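# Put three loose gears small end up on furnace tray

## Task

Set each of the three loose gears down on an unoccupied spot of the furnace tray, oriented with its smaller end on top, and release all of them at the end.

## Robot and tools

ROBOT. Two six-joint arms, left_arm and right_arm, each ending in a parallel-finger gripper with a wrist camera. Their bases sit in the scene frame at left_arm (+0.043, +0.307, 0) m, quat_wxyz (+0.996, 0, 0, +0.086) and right_arm (+0.046, -0.240, 0) m, quat_wxyz (+0.999, 0, 0, -0.054). Joint ranges in rad, base to hand: waist -2.880..2.880, shoulder 0.000..3.142, elbow 0.000..3.019, wrist pitch -1.693..1.571, wrist yaw -1.571..1.571, wrist roll -2.094..2.094. Elbows cannot fully straighten.

FRAMES. Scene frame: origin on the table surface midway between the arms, +z up, +x out across the table, left_arm on the +y side. The arm names do not refer to sides of any picture. Gripper frame: fingers extend along its +z and close along its y. The reported end_effector_position is the spot between the finger pads, roughly 1 cm short of the tips.

execute_actions. Argument actions is a list holding nothing (just report the state), one action, or one wait; optional pictures (boolean) turns camera images on or off. An action is {"rows": [...], "steps": n} with n from 1 to 15 control steps of 1/30 s (default 15); each row covers one step and the final row repeats to fill the count. A wait is {"steps": n}, n up to 300, counted from the previous result, so reply time is included. A rejected call sends nothing.
A row is one flat list of 14 numbers, each in [-1, 1], covering both arms even if one is idle: left_arm dx, dy, dz, rx, ry, rz, opening, then right_arm in the same order. dx..rz are offsets, not poses, in that gripper's own axes, measured from its pose in the latest result that shows it (from its current pose before any such result in the scene, and for second or later calls within one reply). Every row refers to that same reference, not to the row before. Scale: 1.0 equals 0.6 m or 180 degrees; rx, ry, rz form a single rotation vector. opening is absolute: +1 fully open (0.094 m), -1 closed. All-zero offsets are not a pause; they pull the arm back to the reference pose.

move. target: one 14-number row laid out as above (offsets in gripper axes from the same reference, openings absolute). speed: top path speed in m/s, 0.002 to 0.5, default 0.25; rotation capped at twice that value in rad/s. Each gripper follows a straight line, all arms finishing together, lasting 0.5 to 10 s (cut off at 10 s). Grippers rotate the short way. Paths ignore obstacles and the other arm. Openings are sent at the start. Hands lag, wander, and may exceed speed near full extension. Result adds a move: line giving the ending (done, off_target, moving, held, fault) and active limits: limits=paced means the sent pose was clipped; limits=held means a check blocked some steps, after which the arm may surge. It also gives each gripper's remaining distance. If only one arm is named, the other finished fine.

wait. seconds from 0 to 10; nothing new is commanded.

zoom_image. camera one of cam_high, cam_low, cam_left_wrist, cam_right_wrist; region [x0, y0, x1, y1] in pixels of that camera's latest 504x504 image, top-left origin, no larger than 504 by 504.

read_manual. section "licences" (default); only legal text, no motion.

finished_scene. scene: number of the current scene. A reply with no tool call also ends things.

CONTROLLER BEHAVIOUR. Each step, the commanded pose is clipped to 70 mm and 16 degrees from the measured pose; damped IK follows, favouring position over orientation. Distant targets can need several actions; afterwards an arm only continues to its last clipped pose. Arms tend to finish a centimetre or more low, and repeated zero offsets let them sag further. To keep an arm in place, put the correcting offset in the reply's first call and zeros afterwards, aiming higher if it still droops. The simulation keeps running while replies are written.

RESULTS. State line left_arm: ... | right_arm: ... gives position (m) and quat_wxyz in the scene frame; printed positions drift more at long reach. grip_measured is the measured finger opening on the command scale; the last Joint positions entry is opening in metres. Sensor offsets up to about 1 mm per gripper. Hand target shows where the controller is heading. A pose unreachable line says the clearance check altered or blocked that arm's command; HELD flags affected steps. Joint torques are raw drive outputs with offsets and noise, nonzero even unloaded. MOTOR HOT appears from 85 °C; at 100 °C an OVER-TEMPERATURE FAULT drops that arm and releases its gripper until it cools. FAULT lines report stops.

GRIPPING. To hold something, command an opening below grip_measured: about 0.03 lower for a firm hold, less for a gentler one. Pad force tops out near 50 to 62 N, weaker on thin parts and on some grippers, with a brief spike on first contact.

AVOID. Knocking or placing anything off the table (fails the job), arms striking or pressing on each other, dropping or slipping gears, fast impacts, and targets set far beyond a contact point, which press harder. Expect occasional tugs on a held part or nudges to loose items; recheck before releasing.

Each tool is called after "Call:" as name([rows], argument=value, ...), one row to a line, values as JSON.

## Session

Call:
execute_actions(actions=[])

Scene clock: 0.00 s of 6000.00 s.
left_arm: end_effector_position=(+0.1538, +0.7039, +0.2368) grip_measured=+1.000 end_effector_quat_wxyz=(+0.709, -0.328, +0.614, -0.113) | right_arm: end_effector_position=(+0.3922, +0.0080, +0.2696) grip_measured=+1.000 end_effector_quat_wxyz=(+0.004, -0.578, +0.815, -0.032)
Joint positions: left_arm=[ 1.552  1.416  0.529  1.058  1.389 -0.816  0.094] | right_arm=[ 0.757  1.447  1.448 -1.567  0.063 -0.585  0.094]
Joint velocities: left_arm=[-0.005 -0.005 -0.007  0.002 -0.007 -0.037  0.   ] | right_arm=[-0.015 -0.005 -0.007  0.012 -0.066 -0.022  0.   ]
Joint torques (N m, as the arm reports them, + toward a larger angle): no reading
Motor temperatures (°C, as the motors report them): left_arm=[29 31 26 28 29 30] | right_arm=[27 29 27 30 29 26]
Hand target (left_arm): +0.153, +0.709, +0.245; +0.712, -0.319, +0.617, -0.105
Hand target (right_arm): +0.398, +0.012, +0.285; +0.023, -0.578, +0.815, -0.031

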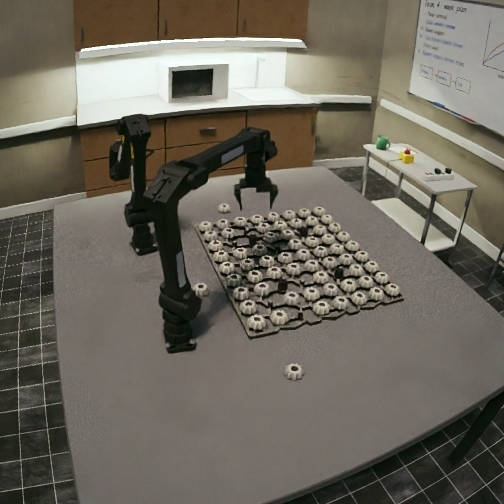

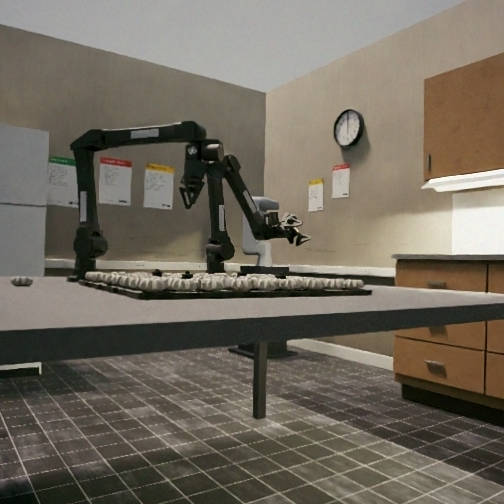

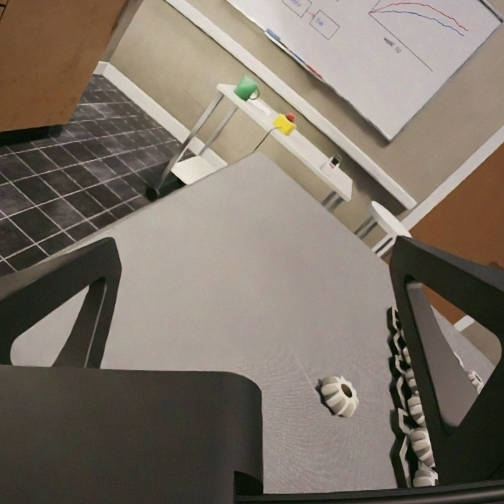

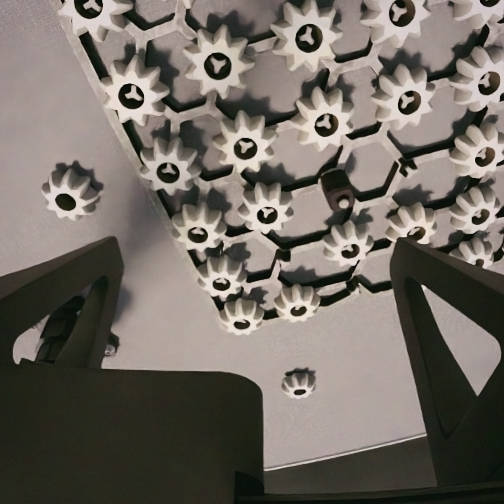

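Call:
zoom_image(camera="cam_high", region=[150, 190, 420, 390])

Region (150, 190, 420, 390) of cam_high's 504x504 image, scaled by 1.867, with more detail than that image has; it fills the top 373 rows of this view, and the rest is white.

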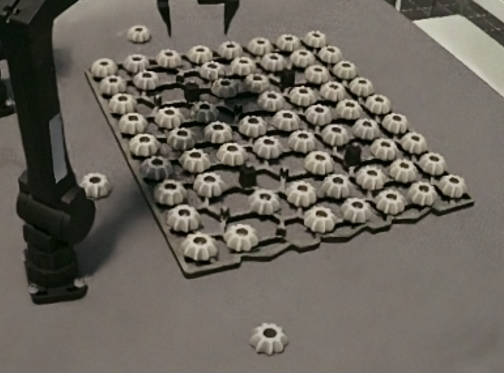

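Call:
zoom_image(camera="cam_right_wrist", region=[0, 130, 360, 420])

Call:
zoom_image(camera="cam_low", region=[0, 240, 250, 320])

Region (0, 130, 360, 420) of cam_right_wrist's 504x504 image, scaled by 1.400, with more detail than that image has; it fills the top 406 rows of this view, and the rest is white.

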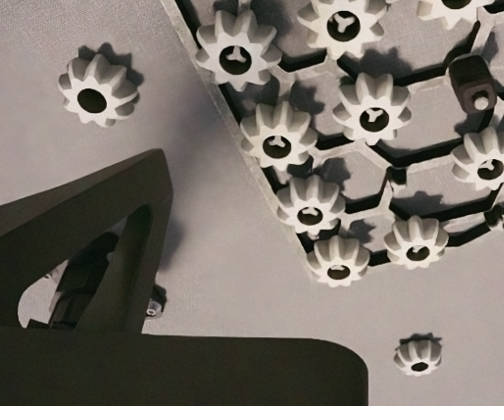

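Region (0, 240, 250, 320) of cam_low's 504x504 image, scaled by 2.016, with more detail than that image has; it fills the top 161 rows of this view, and the rest is white.

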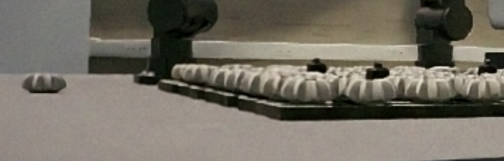

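Call:
move(target=[0.398,-0.409,0.289,-0.083,0.520,0.241,1, 0.686,-0.094,0.117,0,0,0,1], speed=0.2)

Scene clock: 33.60 s of 6000.00 s.
left_arm: end_effector_position=(+0.4114, +0.4370, +0.1837) grip_measured=+1.000 end_effector_quat_wxyz=(-0.015, +0.004, +1.000, -0.014) | right_arm: end_effector_position=(+0.3118, -0.4029, +0.2198) grip_measured=+1.000 end_effector_quat_wxyz=(+0.005, -0.575, +0.818, -0.029)
Joint positions: left_arm=[ 0.176  1.408  1.181 -1.382  0.015  0.356  0.094] | right_arm=[-0.433  1.117  1.024 -1.42   0.014 -1.766  0.094]
Joint velocities: left_arm=[-0.005 -0.005 -0.017  0.017  0.066  0.022  0.   ] | right_arm=[-0.015 -0.015 -0.007 -0.012 -0.037 -0.007  0.   ]
Joint torques (N m, as the arm reports them, + toward a larger angle): left_arm=[  0.32 -10.23  11.66  -0.26  -0.05  -0.06] | right_arm=[ 0.39 -4.45  7.71  1.12 -0.1  -0.04]
Motor temperatures (°C, as the motors report them): left_arm=[29 31 30 28 29 30] | right_arm=[27 30 30 30 29 26]
Hand target (left_arm): +0.427, +0.443, +0.202; +0.002, -0.001, +1.000, -0.005
Hand target (right_arm): +0.316, -0.407, +0.221; +0.010, -0.578, +0.815, -0.036
Off the commanded pose (left_arm): 0.025 m, 2 deg.
Off the commanded pose (right_arm): 0.005 m, 1 deg.
After step 90, 25.60 s passed at rest.
move: off_target (left_arm)

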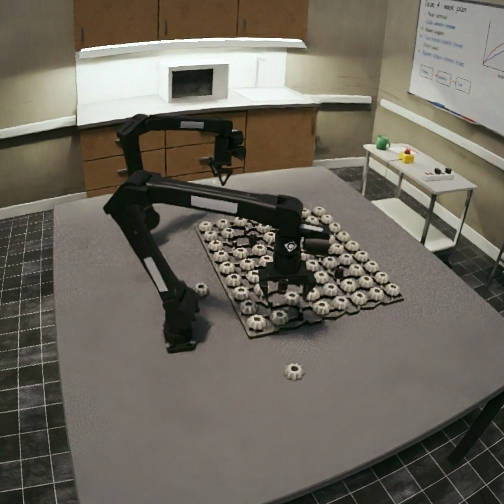

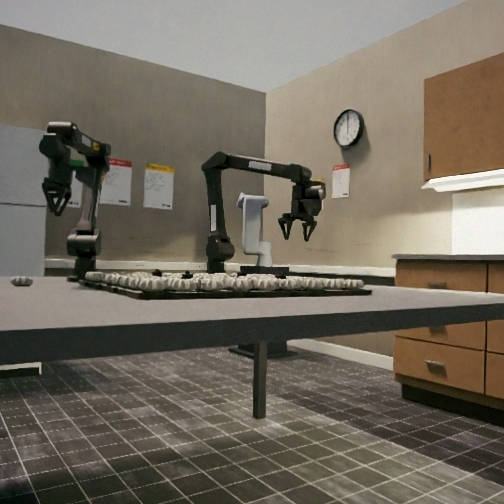

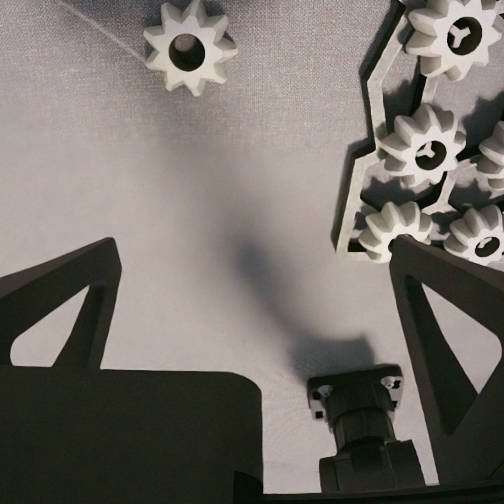

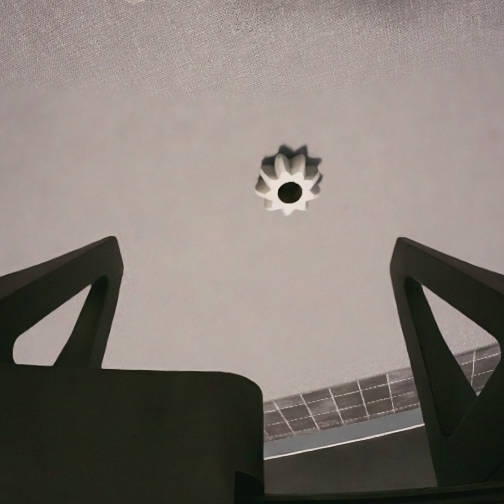

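Call:
move(target=[-0.088,0.072,0.16,0,0,0,1, 0.113,-0.06,0.233,0,0,0.5,1], speed=0.2)

Scene clock: 46.57 s of 6000.00 s.
left_arm: end_effector_position=(+0.4586, +0.4725, +0.0914) grip_measured=+1.000 end_effector_quat_wxyz=(-0.016, +0.004, +1.000, -0.015) | right_arm: end_effector_position=(+0.3265, -0.4819, +0.0877) grip_measured=+1.000 end_effector_quat_wxyz=(+0.022, +0.161, +0.987, -0.017)
Joint positions: left_arm=[ 0.215  1.634  1.181 -1.158  0.015  0.394  0.094] | right_arm=[-0.6    1.391  0.894 -1.019  0.006 -0.385  0.094]
Joint velocities: left_arm=[-0.015 -0.005 -0.007 -0.002  0.007 -0.037  0.   ] | right_arm=[-0.015 -0.005  0.002  0.012 -0.007  0.007  0.   ]
Joint torques (N m, as the arm reports them, + toward a larger angle): left_arm=[  1.12 -11.56   7.62   0.66   0.     0.07] | right_arm=[ 0.07 -7.52  6.21  1.25  0.    0.25]
Motor temperatures (°C, as the motors report them): left_arm=[29 31 31 28 29 30] | right_arm=[27 30 30 30 29 26]
Hand target (left_arm): +0.462, +0.478, +0.086; -0.015, +0.004, +1.000, -0.013
Hand target (right_arm): +0.326, -0.485, +0.084; +0.025, +0.172, +0.985, -0.018
Off the commanded pose (left_arm): 0.008 m, 0 deg.
Off the commanded pose (right_arm): 0.005 m, 1 deg.
After step 90, 5.53 s passed at rest.
move: done

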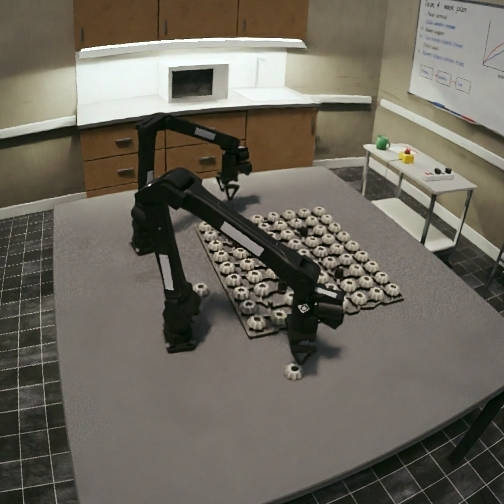

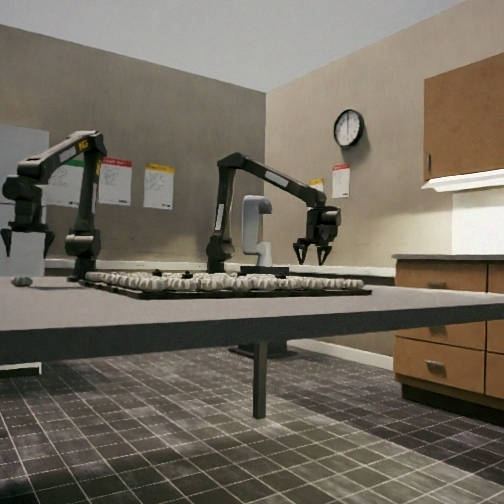

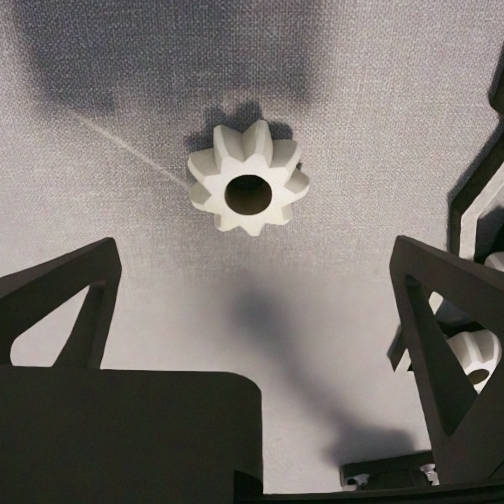

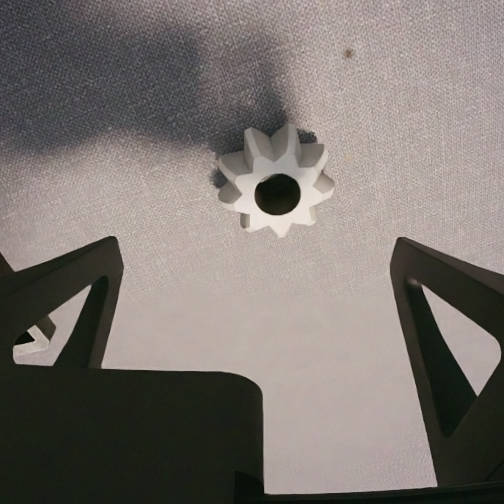

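Call:
move(target=[0.008,0.007,0.128,0,0,0,1, 0.007,-0.018,0.123,0,0,0,1], speed=0.1)

Scene clock: 53.50 s of 6000.00 s.
left_arm: end_effector_position=(+0.4525, +0.4715, +0.0208) grip_measured=+1.000 end_effector_quat_wxyz=(-0.015, +0.003, +1.000, -0.014) | right_arm: end_effector_position=(+0.3208, -0.4899, +0.0159) grip_measured=+1.000 end_effector_quat_wxyz=(+0.017, +0.162, +0.987, -0.014)
Joint positions: left_arm=[ 0.218  1.718  1.076 -0.968  0.015  0.396  0.094] | right_arm=[-0.626  1.524  0.809 -0.812  0.006 -0.41   0.094]
Joint velocities: left_arm=[ 0.005 -0.005  0.002 -0.002  0.037 -0.11   0.   ] | right_arm=[-0.005 -0.005 -0.022 -0.002 -0.022  0.051  0.   ]
Joint torques (N m, as the arm reports them, + toward a larger angle): left_arm=[  1.12 -12.62   6.03   0.68   0.03   0.03] | right_arm=[ 0.1  -8.24  5.64  1.15  0.    0.  ]
Motor temperatures (°C, as the motors report them): left_arm=[29 32 31 28 29 30] | right_arm=[27 30 30 30 29 26]
Hand target (left_arm): +0.452, +0.475, +0.015; -0.016, +0.003, +1.000, -0.015
Hand target (right_arm): +0.320, -0.494, +0.015; +0.022, +0.161, +0.987, -0.017
Off the commanded pose (left_arm): 0.007 m, 0 deg.
Off the commanded pose (right_arm): 0.004 m, 1 deg.
After step 90, 2.77 s passed at rest.
move: done

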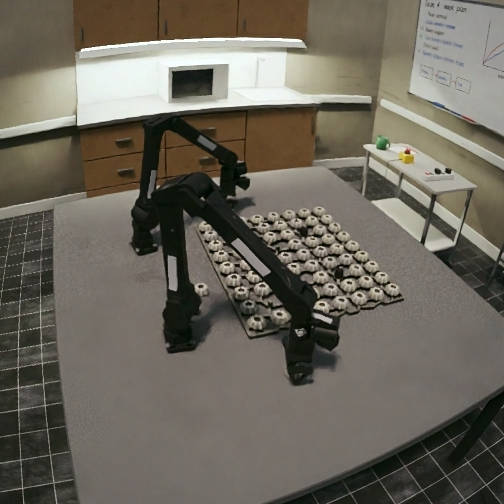

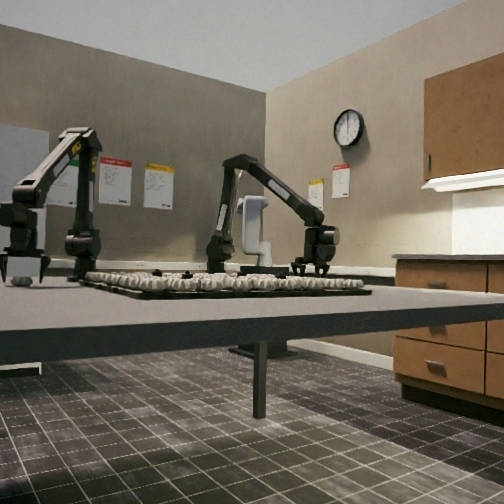

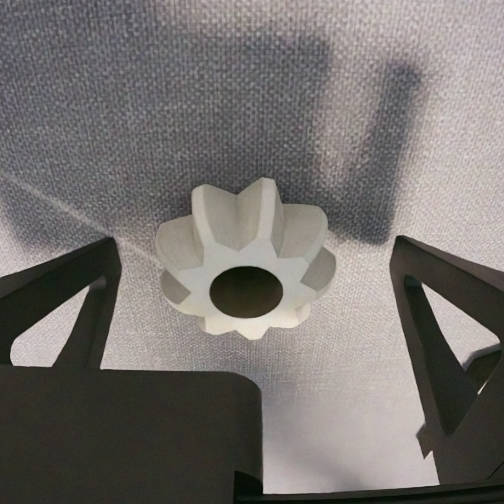

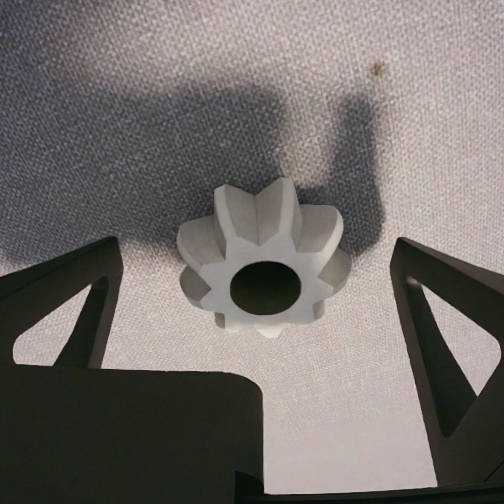

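Call:
move(target=[0,0,0.008,0,0,0,0.1, 0,0,0,0,0,0,0.1], speed=0.05)

Scene clock: 55.67 s of 6000.00 s.
left_arm: end_effector_position=(+0.4525, +0.4715, +0.0208) grip_measured=+0.188 end_effector_quat_wxyz=(-0.015, +0.003, +1.000, -0.014) | right_arm: end_effector_position=(+0.3206, -0.4900, +0.0159) grip_measured=+0.181 end_effector_quat_wxyz=(+0.017, +0.162, +0.987, -0.015)
Joint positions: left_arm=[ 0.218  1.718  1.076 -0.968  0.015  0.396  0.056] | right_arm=[-0.626  1.524  0.809 -0.812  0.007 -0.41   0.056]
Joint velocities: left_arm=[-0.024  0.005 -0.012  0.002 -0.022  0.022 -0.   ] | right_arm=[-0.005 -0.005  0.007 -0.012 -0.051 -0.051 -0.001]
Joint torques (N m, as the arm reports them, + toward a larger angle): left_arm=[  0.42 -12.63   6.06   0.62   0.05  -0.02] | right_arm=[ 0.69 -7.91  5.75  0.72  0.06  0.13]
Motor temperatures (°C, as the motors report them): left_arm=[29 32 30 28 29 30] | right_arm=[27 30 30 30 29 26]
Hand target (left_arm): +0.452, +0.471, +0.016; -0.015, +0.003, +1.000, -0.014
Hand target (right_arm): +0.321, -0.490, +0.016; +0.017, +0.162, +0.987, -0.014
Off the commanded pose (left_arm): 0.005 m, 0 deg.
Off the commanded pose (right_arm): 0.000 m, 0 deg.
move: done

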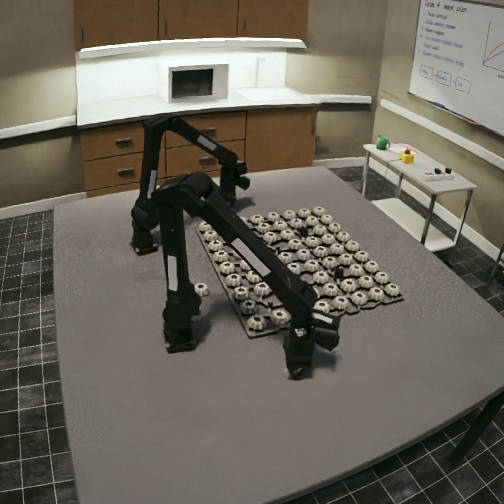

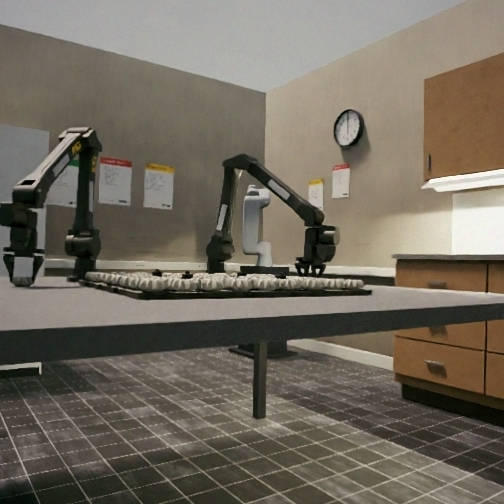

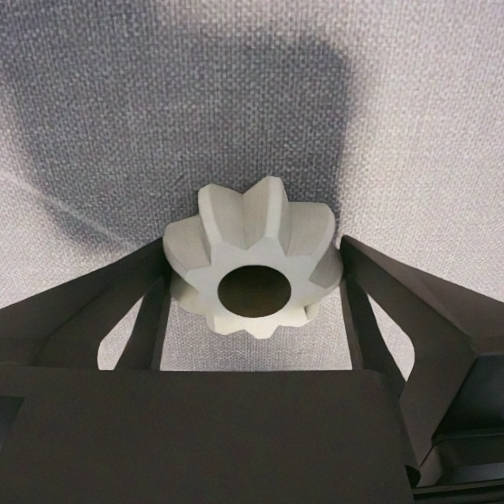

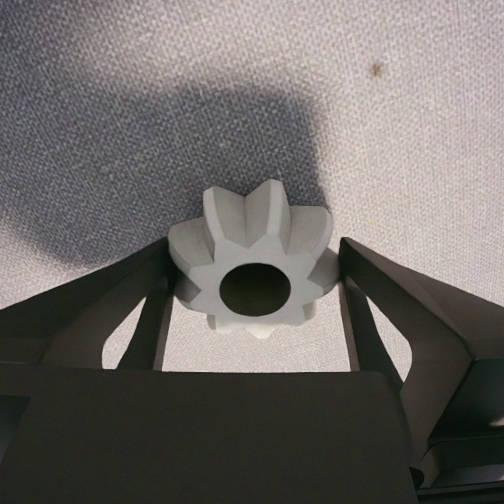

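Call:
move(target=[0,0,-0.1,0,0,0,0.1, 0,0,-0.1,0,0,0,0.1], speed=0.15)

Call:
move(target=[0.054,-0.45,-0.17,0,0,0,0.1, -0.06,0.425,-0.13,0,0,0,0.1], speed=0.2)

Scene clock: 68.43 s of 6000.00 s.
left_arm: end_effector_position=(+0.4300, +0.4623, +0.0526) grip_measured=+0.188 end_effector_quat_wxyz=(-0.047, +0.003, +0.999, -0.027) | right_arm: end_effector_position=(+0.2969, -0.4686, +0.0482) grip_measured=+0.181 end_effector_quat_wxyz=(-0.013, +0.162, +0.987, +0.005)
Joint positions: left_arm=[ 0.218  1.654  1.087 -1.112  0.015  0.396  0.056] | right_arm=[-0.626  1.427  0.809 -0.981  0.007 -0.41   0.055]
Joint velocities: left_arm=[-0.024 -0.005 -0.012 -0.002 -0.095 -0.007  0.001] | right_arm=[-0.024  0.024  0.007  0.002  0.022 -0.022 -0.001]
Joint torques (N m, as the arm reports them, + toward a larger angle): left_arm=[  0.47 -13.96  10.63  -0.55   0.05  -0.01] | right_arm=[ 1.34 -8.51 10.38  0.07  0.06  0.1 ]
Motor temperatures (°C, as the motors report them): left_arm=[29 32 30 28 29 30] | right_arm=[27 30 30 30 29 26]
Hand target (left_arm): +0.453, +0.472, +0.081; -0.015, +0.003, +1.000, -0.014
Hand target (right_arm): +0.319, -0.487, +0.076; +0.017, +0.162, +0.987, -0.015
Off the commanded pose (left_arm): 0.039 m, 4 deg.
Off the commanded pose (right_arm): 0.040 m, 4 deg.
After step 90, 8.83 s passed at rest.
move: off_target (left_arm, right_arm)

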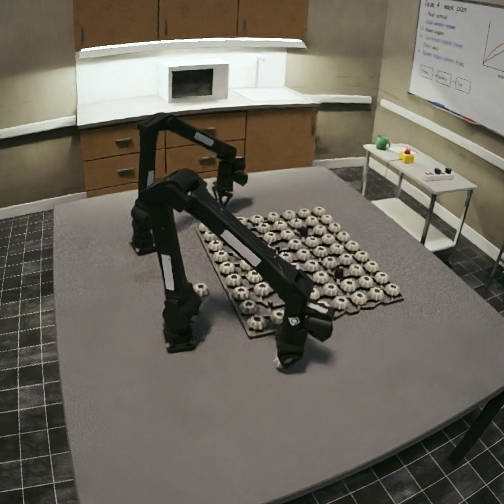

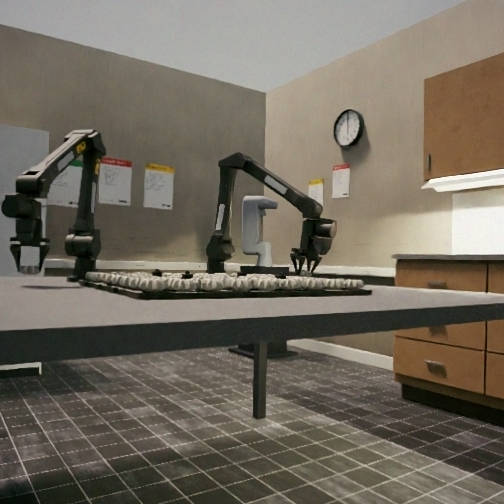

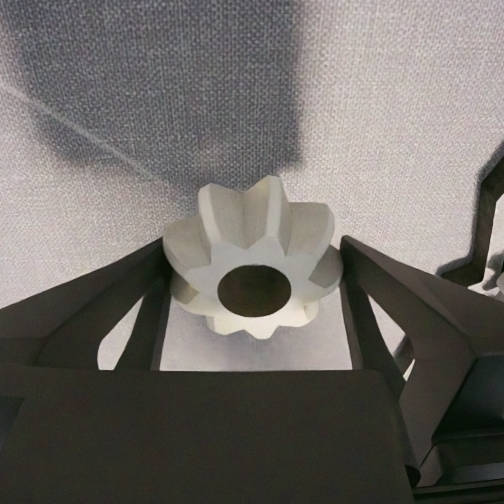

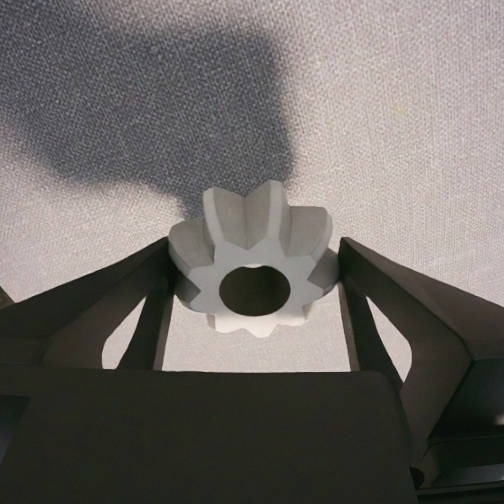

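Scene clock: 70.43 s of 6000.00 s.
left_arm: end_effector_position=(+0.3847, +0.2028, +0.1368) grip_measured=+0.188 end_effector_quat_wxyz=(-0.088, +0.010, +0.996, -0.019) | right_arm: end_effector_position=(+0.3884, -0.2364, +0.0989) grip_measured=+0.181 end_effector_quat_wxyz=(-0.045, +0.154, +0.987, +0.003)
Joint positions: left_arm=[-0.428  1.438  1.074 -1.369  0.079 -0.23   0.056] | right_arm=[ 0.11   1.396  0.93  -1.194 -0.021  0.311  0.055]
Joint velocities: left_arm=[-0.015 -0.005 -0.012 -0.007  0.022 -0.037  0.001] | right_arm=[-0.005  0.005  0.007 -0.007 -0.081  0.125  0.   ]
Joint torques (N m, as the arm reports them, + toward a larger angle): left_arm=[  0.8  -12.45  11.56  -0.56  -0.04  -0.15] | right_arm=[ 0.33 -8.02 10.66  0.03  0.28  0.19]
Motor temperatures (°C, as the motors report them): left_arm=[29 32 30 28 29 30] | right_arm=[27 30 30 30 29 26]
Hand target (left_arm): +0.405, +0.200, +0.169; -0.050, +0.003, +0.998, -0.027
Hand target (right_arm): +0.412, -0.237, +0.123; -0.018, +0.161, +0.987, +0.007
Off the commanded pose (left_arm): 0.041 m, 5 deg.
Off the commanded pose (right_arm): 0.038 m, 4 deg.
move: off_target (left_arm, right_arm)

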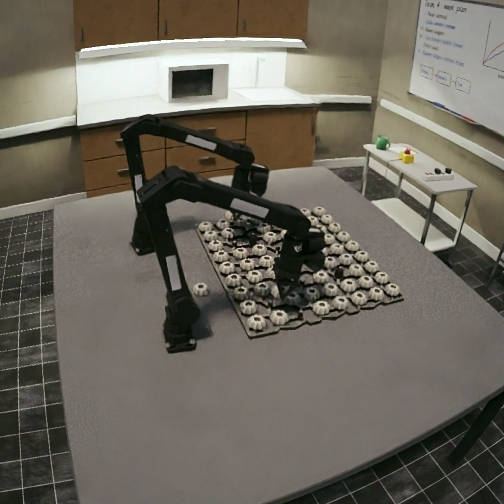

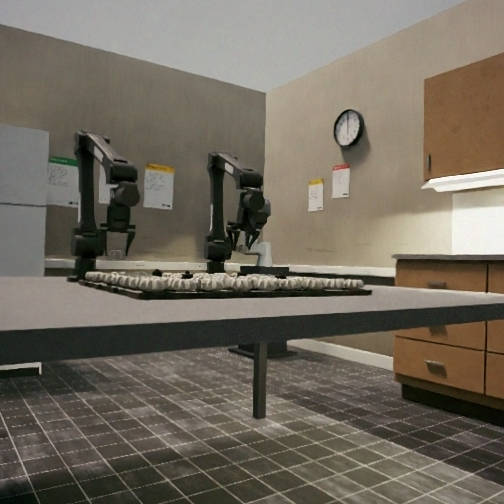

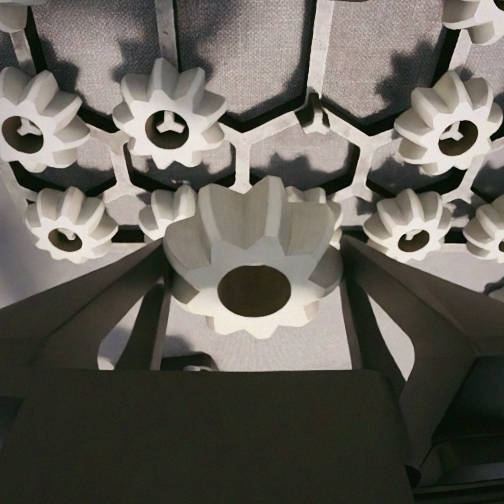

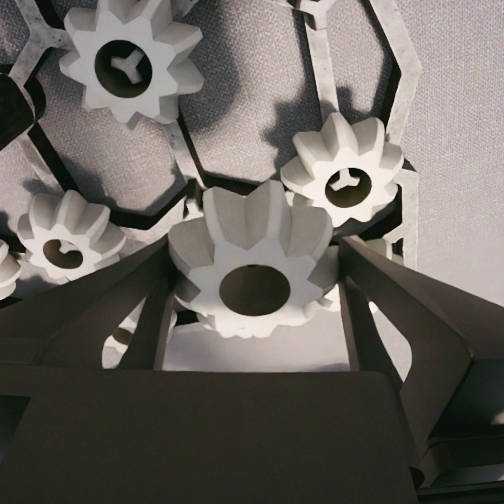

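Call:
move(target=[-0.014,-0.055,-0.02,-0.053,-0.034,0.492,0.1, -0.108,-0.009,-0.11,-0.020,-0.023,0.400,0.1], speed=0.15)

Scene clock: 99.13 s of 6000.00 s.
left_arm: end_effector_position=(+0.3921, +0.1749, +0.1355) grip_measured=+0.187 end_effector_quat_wxyz=(-0.023, +0.700, +0.714, -0.009) | right_arm: end_effector_position=(+0.4274, -0.2560, +0.1297) grip_measured=+0.181 end_effector_quat_wxyz=(-0.027, +0.697, +0.716, -0.021)
Joint positions: left_arm=[-0.533  1.408  1.049 -1.262 -0.001  1.19   0.056] | right_arm=[ 0.066  1.447  1.073 -1.263 -0.005  1.502  0.056]
Joint velocities: left_arm=[-0.005 -0.005  0.002  0.012 -0.007  0.081 -0.   ] | right_arm=[-0.005 -0.005 -0.007 -0.002  0.051 -0.066  0.   ]
Joint torques (N m, as the arm reports them, + toward a larger angle): left_arm=[ -0.19 -12.02   7.73   0.54   0.11   0.05] | right_arm=[-0.29 -9.   11.83 -0.16  0.35  0.16]
Motor temperatures (°C, as the motors report them): left_arm=[29 32 33 28 29 30] | right_arm=[27 30 33 30 29 26]
Hand target (left_arm): +0.394, +0.170, +0.148; -0.002, +0.707, +0.707, -0.001
Hand target (right_arm): +0.453, -0.261, +0.159; -0.000, +0.706, +0.709, +0.001
Off the commanded pose (left_arm): 0.014 m, 3 deg.
Off the commanded pose (right_arm): 0.040 m, 4 deg.
After step 90, 20.03 s passed at rest.
move: off_target (left_arm, right_arm)

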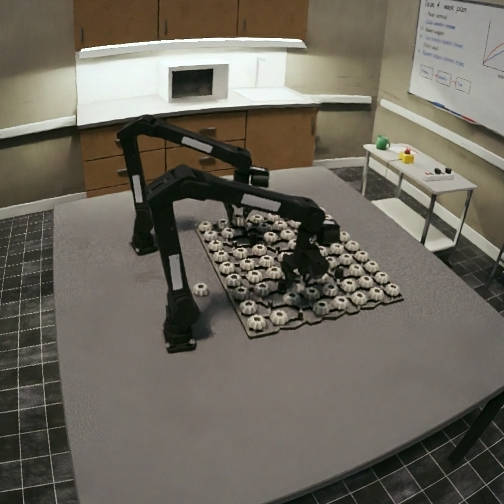

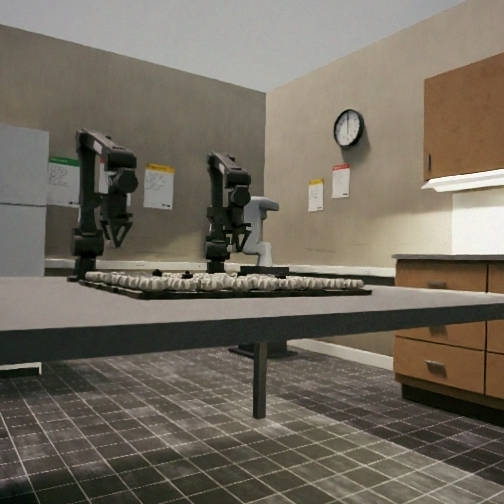

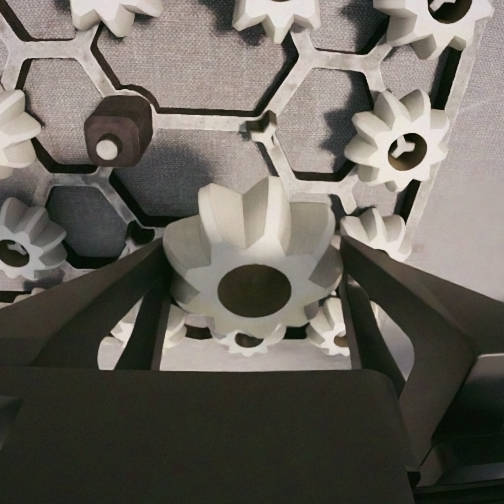

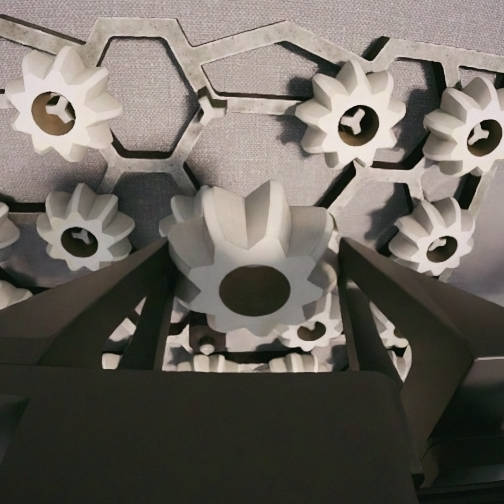

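Call:
move(target=[-0.025,-0.007,0,-0.011,-0.012,-0.244,0.1, -0.052,0.034,0,-0.019,-0.011,-0.242,0.1], speed=0.15)

Scene clock: 116.23 s of 6000.00 s.
left_arm: end_effector_position=(+0.3854, +0.1644, +0.1247) grip_measured=+0.188 end_effector_quat_wxyz=(-0.021, +0.384, +0.923, -0.002) | right_arm: end_effector_position=(+0.4388, -0.2823, +0.1213) grip_measured=+0.181 end_effector_quat_wxyz=(-0.016, +0.383, +0.923, -0.006)
Joint positions: left_arm=[-0.563  1.408  1.019 -1.225  0.004  0.396  0.056] | right_arm=[ 0.004  1.468  1.073 -1.209  0.003  0.683  0.055]
Joint velocities: left_arm=[-0.024 -0.005 -0.012 -0.017  0.037 -0.051 -0.001] | right_arm=[ 0.005  0.005  0.002  0.007  0.022 -0.066 -0.001]
Joint torques (N m, as the arm reports them, + toward a larger angle): left_arm=[ -0.34 -11.65   7.6    0.62  -0.03  -0.12] | right_arm=[-0.31 -9.06  7.86  1.08  0.08  0.  ]
Motor temperatures (°C, as the motors report them): left_arm=[29 32 32 28 29 30] | right_arm=[27 30 33 30 29 26]
Hand target (left_arm): +0.388, +0.160, +0.135; -0.001, +0.382, +0.924, -0.001
Hand target (right_arm): +0.449, -0.287, +0.129; +0.001, +0.382, +0.924, -0.000
Off the commanded pose (left_arm): 0.012 m, 2 deg.
Off the commanded pose (right_arm): 0.013 m, 2 deg.
After step 90, 11.07 s passed at rest.
move: off_target (left_arm, right_arm)

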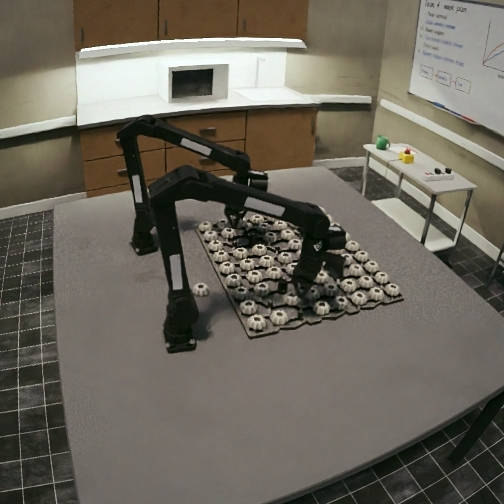

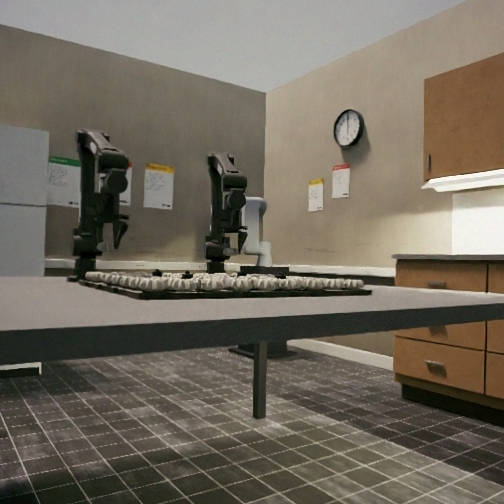

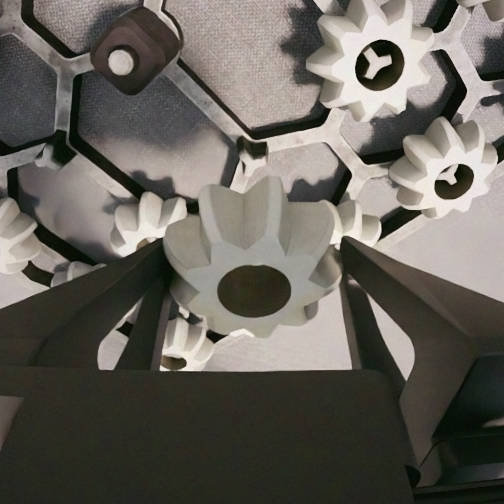

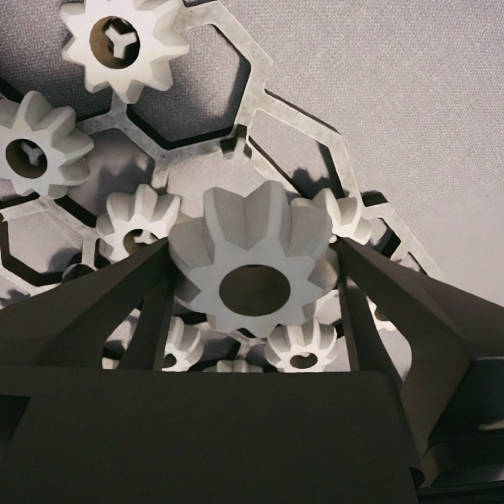

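Call:
move(target=[-0.007,0,0.1,-0.005,-0.012,0,0.1, -0.018,0.014,0.094,-0.007,-0.008,0,0.1], speed=0.08)

Scene clock: 123.77 s of 6000.00 s.
left_arm: end_effector_position=(+0.3816, +0.1660, +0.0627) grip_measured=+0.188 end_effector_quat_wxyz=(-0.011, +0.382, +0.924, -0.002) | right_arm: end_effector_position=(+0.4429, -0.2827, +0.0595) grip_measured=+0.181 end_effector_quat_wxyz=(-0.014, +0.382, +0.924, -0.006)
Joint positions: left_arm=[-0.563  1.466  0.897 -1.023  0.004  0.394  0.056] | right_arm=[ 0.004  1.555  0.989 -1.034  0.003  0.68   0.055]
Joint velocities: left_arm=[ 0.005 -0.005 -0.012 -0.012 -0.022 -0.037 -0.   ] | right_arm=[ 0.005  0.005  0.002  0.007 -0.037 -0.022 -0.   ]
Joint torques (N m, as the arm reports them, + toward a larger angle): left_arm=[  0.17 -10.57   7.21   0.67   0.04  -0.02] | right_arm=[  0.24 -10.36   6.54   0.93   0.14   0.07]
Motor temperatures (°C, as the motors report them): left_arm=[29 32 31 28 29 30] | right_arm=[27 30 33 30 29 26]
Hand target (left_arm): +0.386, +0.163, +0.065; -0.001, +0.384, +0.923, -0.002
Hand target (right_arm): +0.449, -0.285, +0.065; +0.000, +0.383, +0.924, -0.001
Off the commanded pose (left_arm): 0.006 m, 1 deg.
Off the commanded pose (right_arm): 0.009 m, 2 deg.
After step 90, 3.40 s passed at rest.
move: done

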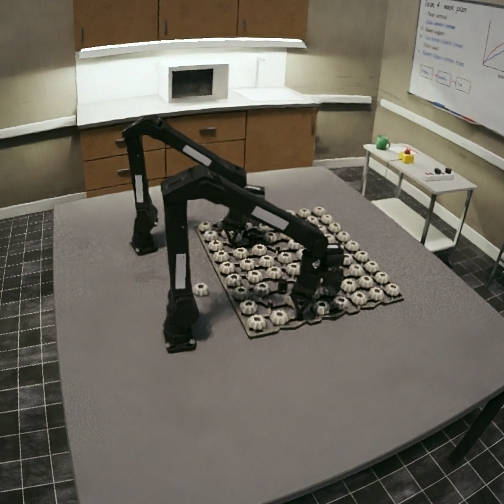

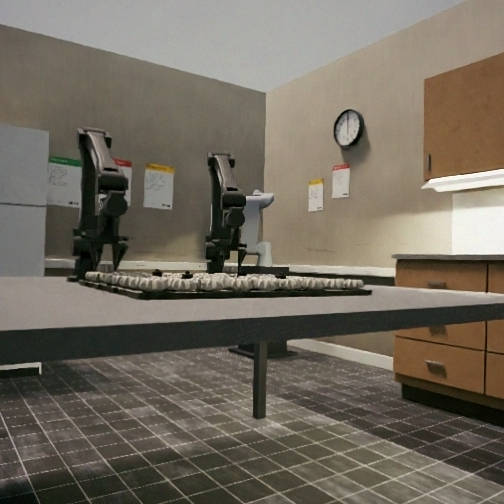

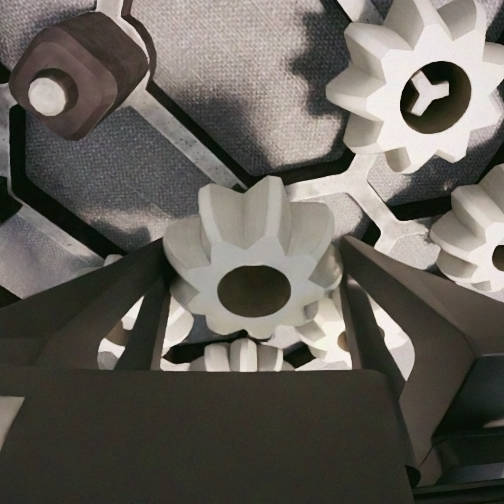

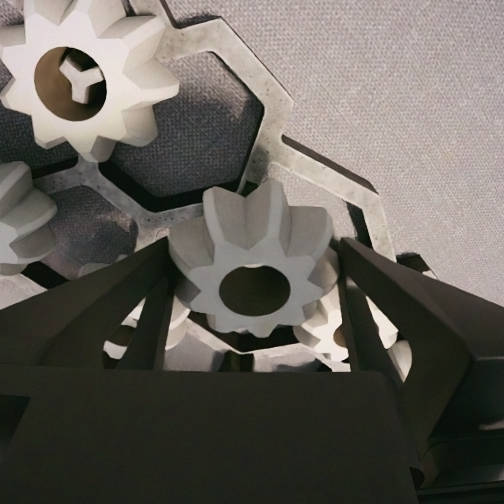

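Call:
move(target=[-0.018,0.004,0,0,-0.006,0,0.1, -0.018,0.014,-0.005,-0.004,-0.008,0,0.1], speed=0.05)

Scene clock: 127.30 s of 6000.00 s.
left_arm: end_effector_position=(+0.3812, +0.1654, +0.0582) grip_measured=+0.188 end_effector_quat_wxyz=(-0.015, +0.382, +0.924, -0.004) | right_arm: end_effector_position=(+0.4424, -0.2832, +0.0539) grip_measured=+0.181 end_effector_quat_wxyz=(-0.019, +0.382, +0.924, -0.009)
Joint positions: left_arm=[-0.563  1.479  0.897 -1.02   0.008  0.394  0.056] | right_arm=[ 0.004  1.57   0.989 -1.031  0.007  0.68   0.055]
Joint velocities: left_arm=[-0.015 -0.005 -0.007  0.002  0.022 -0.007  0.   ] | right_arm=[-0.005 -0.015 -0.002  0.002 -0.051  0.051  0.001]
Joint torques (N m, as the arm reports them, + toward a larger angle): left_arm=[ 0.34 -9.77  7.86  0.63  0.15 -0.03] | right_arm=[ 0.89 -9.36  7.66  0.95  0.31  0.09]
Motor temperatures (°C, as the motors report them): left_arm=[29 32 31 28 29 30] | right_arm=[27 30 32 30 29 26]
Hand target (left_arm): +0.391, +0.160, +0.063; -0.002, +0.382, +0.924, -0.006
Hand target (right_arm): +0.456, -0.284, +0.062; +0.001, +0.382, +0.924, -0.005
Off the commanded pose (left_arm): 0.012 m, 2 deg.
Off the commanded pose (right_arm): 0.016 m, 2 deg.
move: off_target (left_arm, right_arm)

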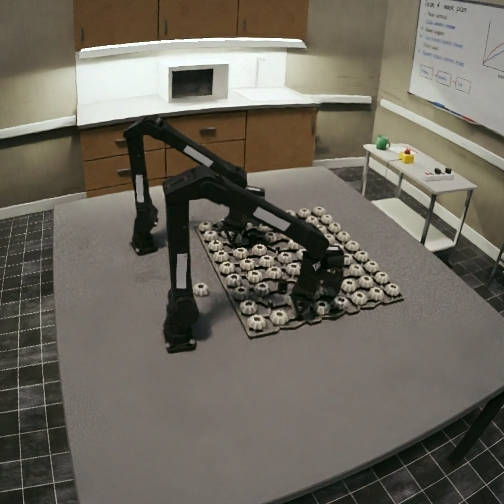

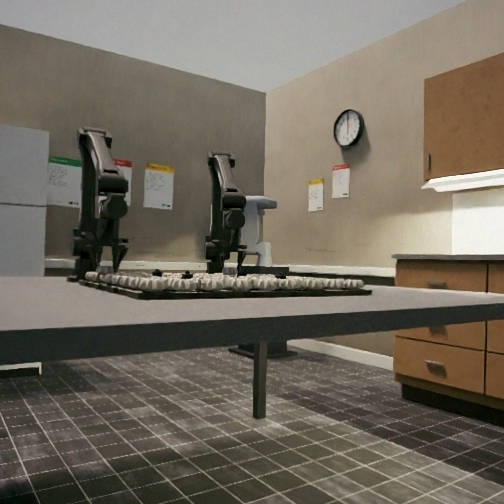

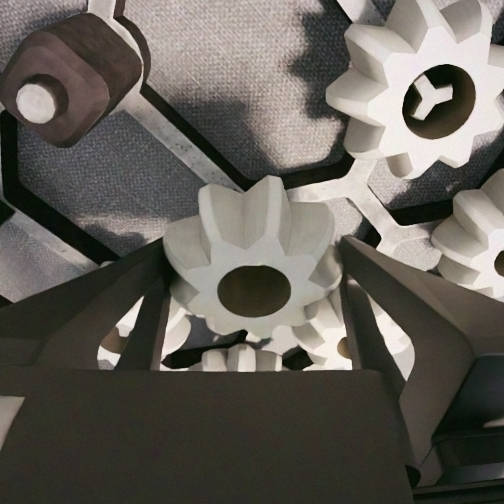

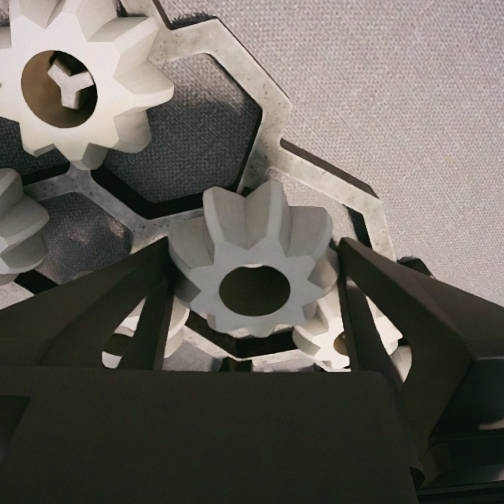

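Call:
move(target=[-0.02,0.01,-0.15,0,0,0,0.1, -0.02,0.02,-0.15,0,0,0,0.1], speed=0.1)

Scene clock: 131.53 s of 6000.00 s.
left_arm: end_effector_position=(+0.3743, +0.1683, +0.1171) grip_measured=+0.188 end_effector_quat_wxyz=(-0.053, +0.382, +0.923, -0.004) | right_arm: end_effector_position=(+0.4390, -0.2828, +0.1086) grip_measured=+0.181 end_effector_quat_wxyz=(-0.058, +0.381, +0.922, -0.020)
Joint positions: left_arm=[-0.563  1.427  1.014 -1.263  0.008  0.394  0.056] | right_arm=[ 0.004  1.539  1.11  -1.265  0.007  0.68   0.055]
Joint velocities: left_arm=[-0.015  0.005 -0.007 -0.017 -0.037 -0.081 -0.001] | right_arm=[ 0.005 -0.005 -0.022 -0.007 -0.066 -0.022  0.   ]
Joint torques (N m, as the arm reports them, + toward a larger angle): left_arm=[  0.62 -12.06  11.46  -0.52   0.04   0.01] | right_arm=[  1.54 -11.76  11.05  -0.39   0.12   0.19]
Motor temperatures (°C, as the motors report them): left_arm=[29 32 31 28 29 30] | right_arm=[27 30 32 30 29 26]
Hand target (left_arm): +0.394, +0.161, +0.148; -0.015, +0.382, +0.924, -0.004
Hand target (right_arm): +0.462, -0.282, +0.143; -0.019, +0.382, +0.924, -0.009
Off the commanded pose (left_arm): 0.039 m, 4 deg.
Off the commanded pose (right_arm): 0.042 m, 5 deg.
move: off_target (left_arm, right_arm)

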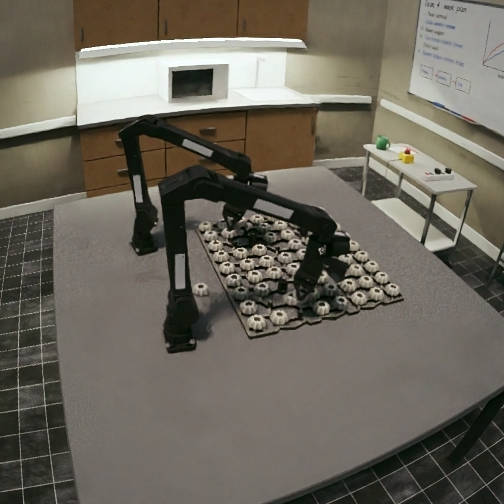

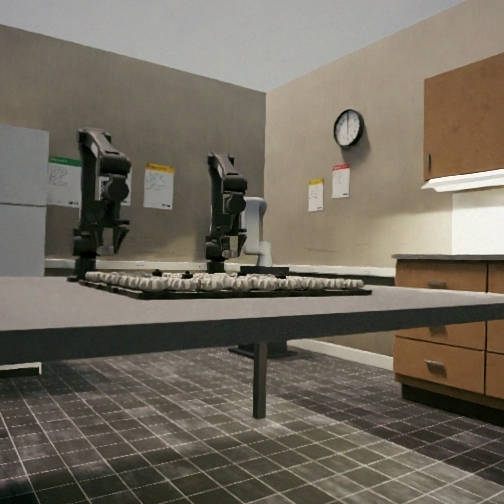

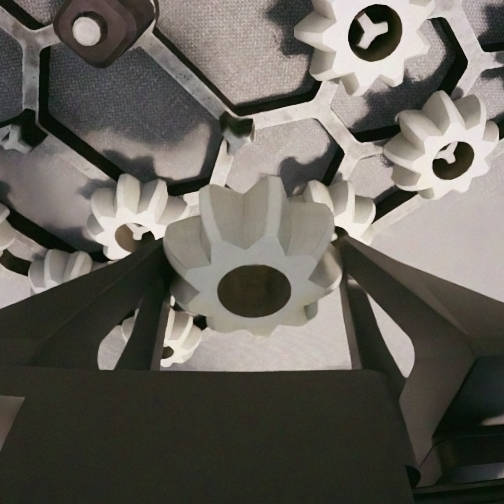

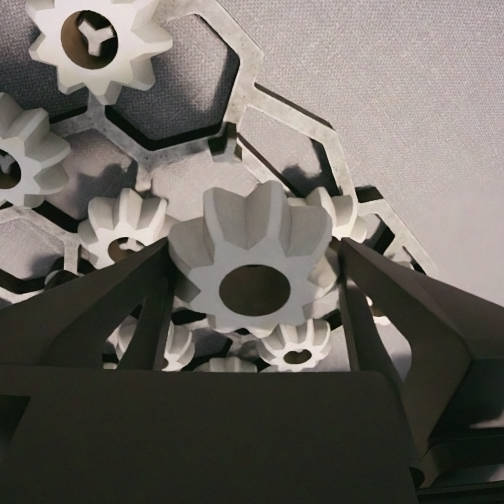

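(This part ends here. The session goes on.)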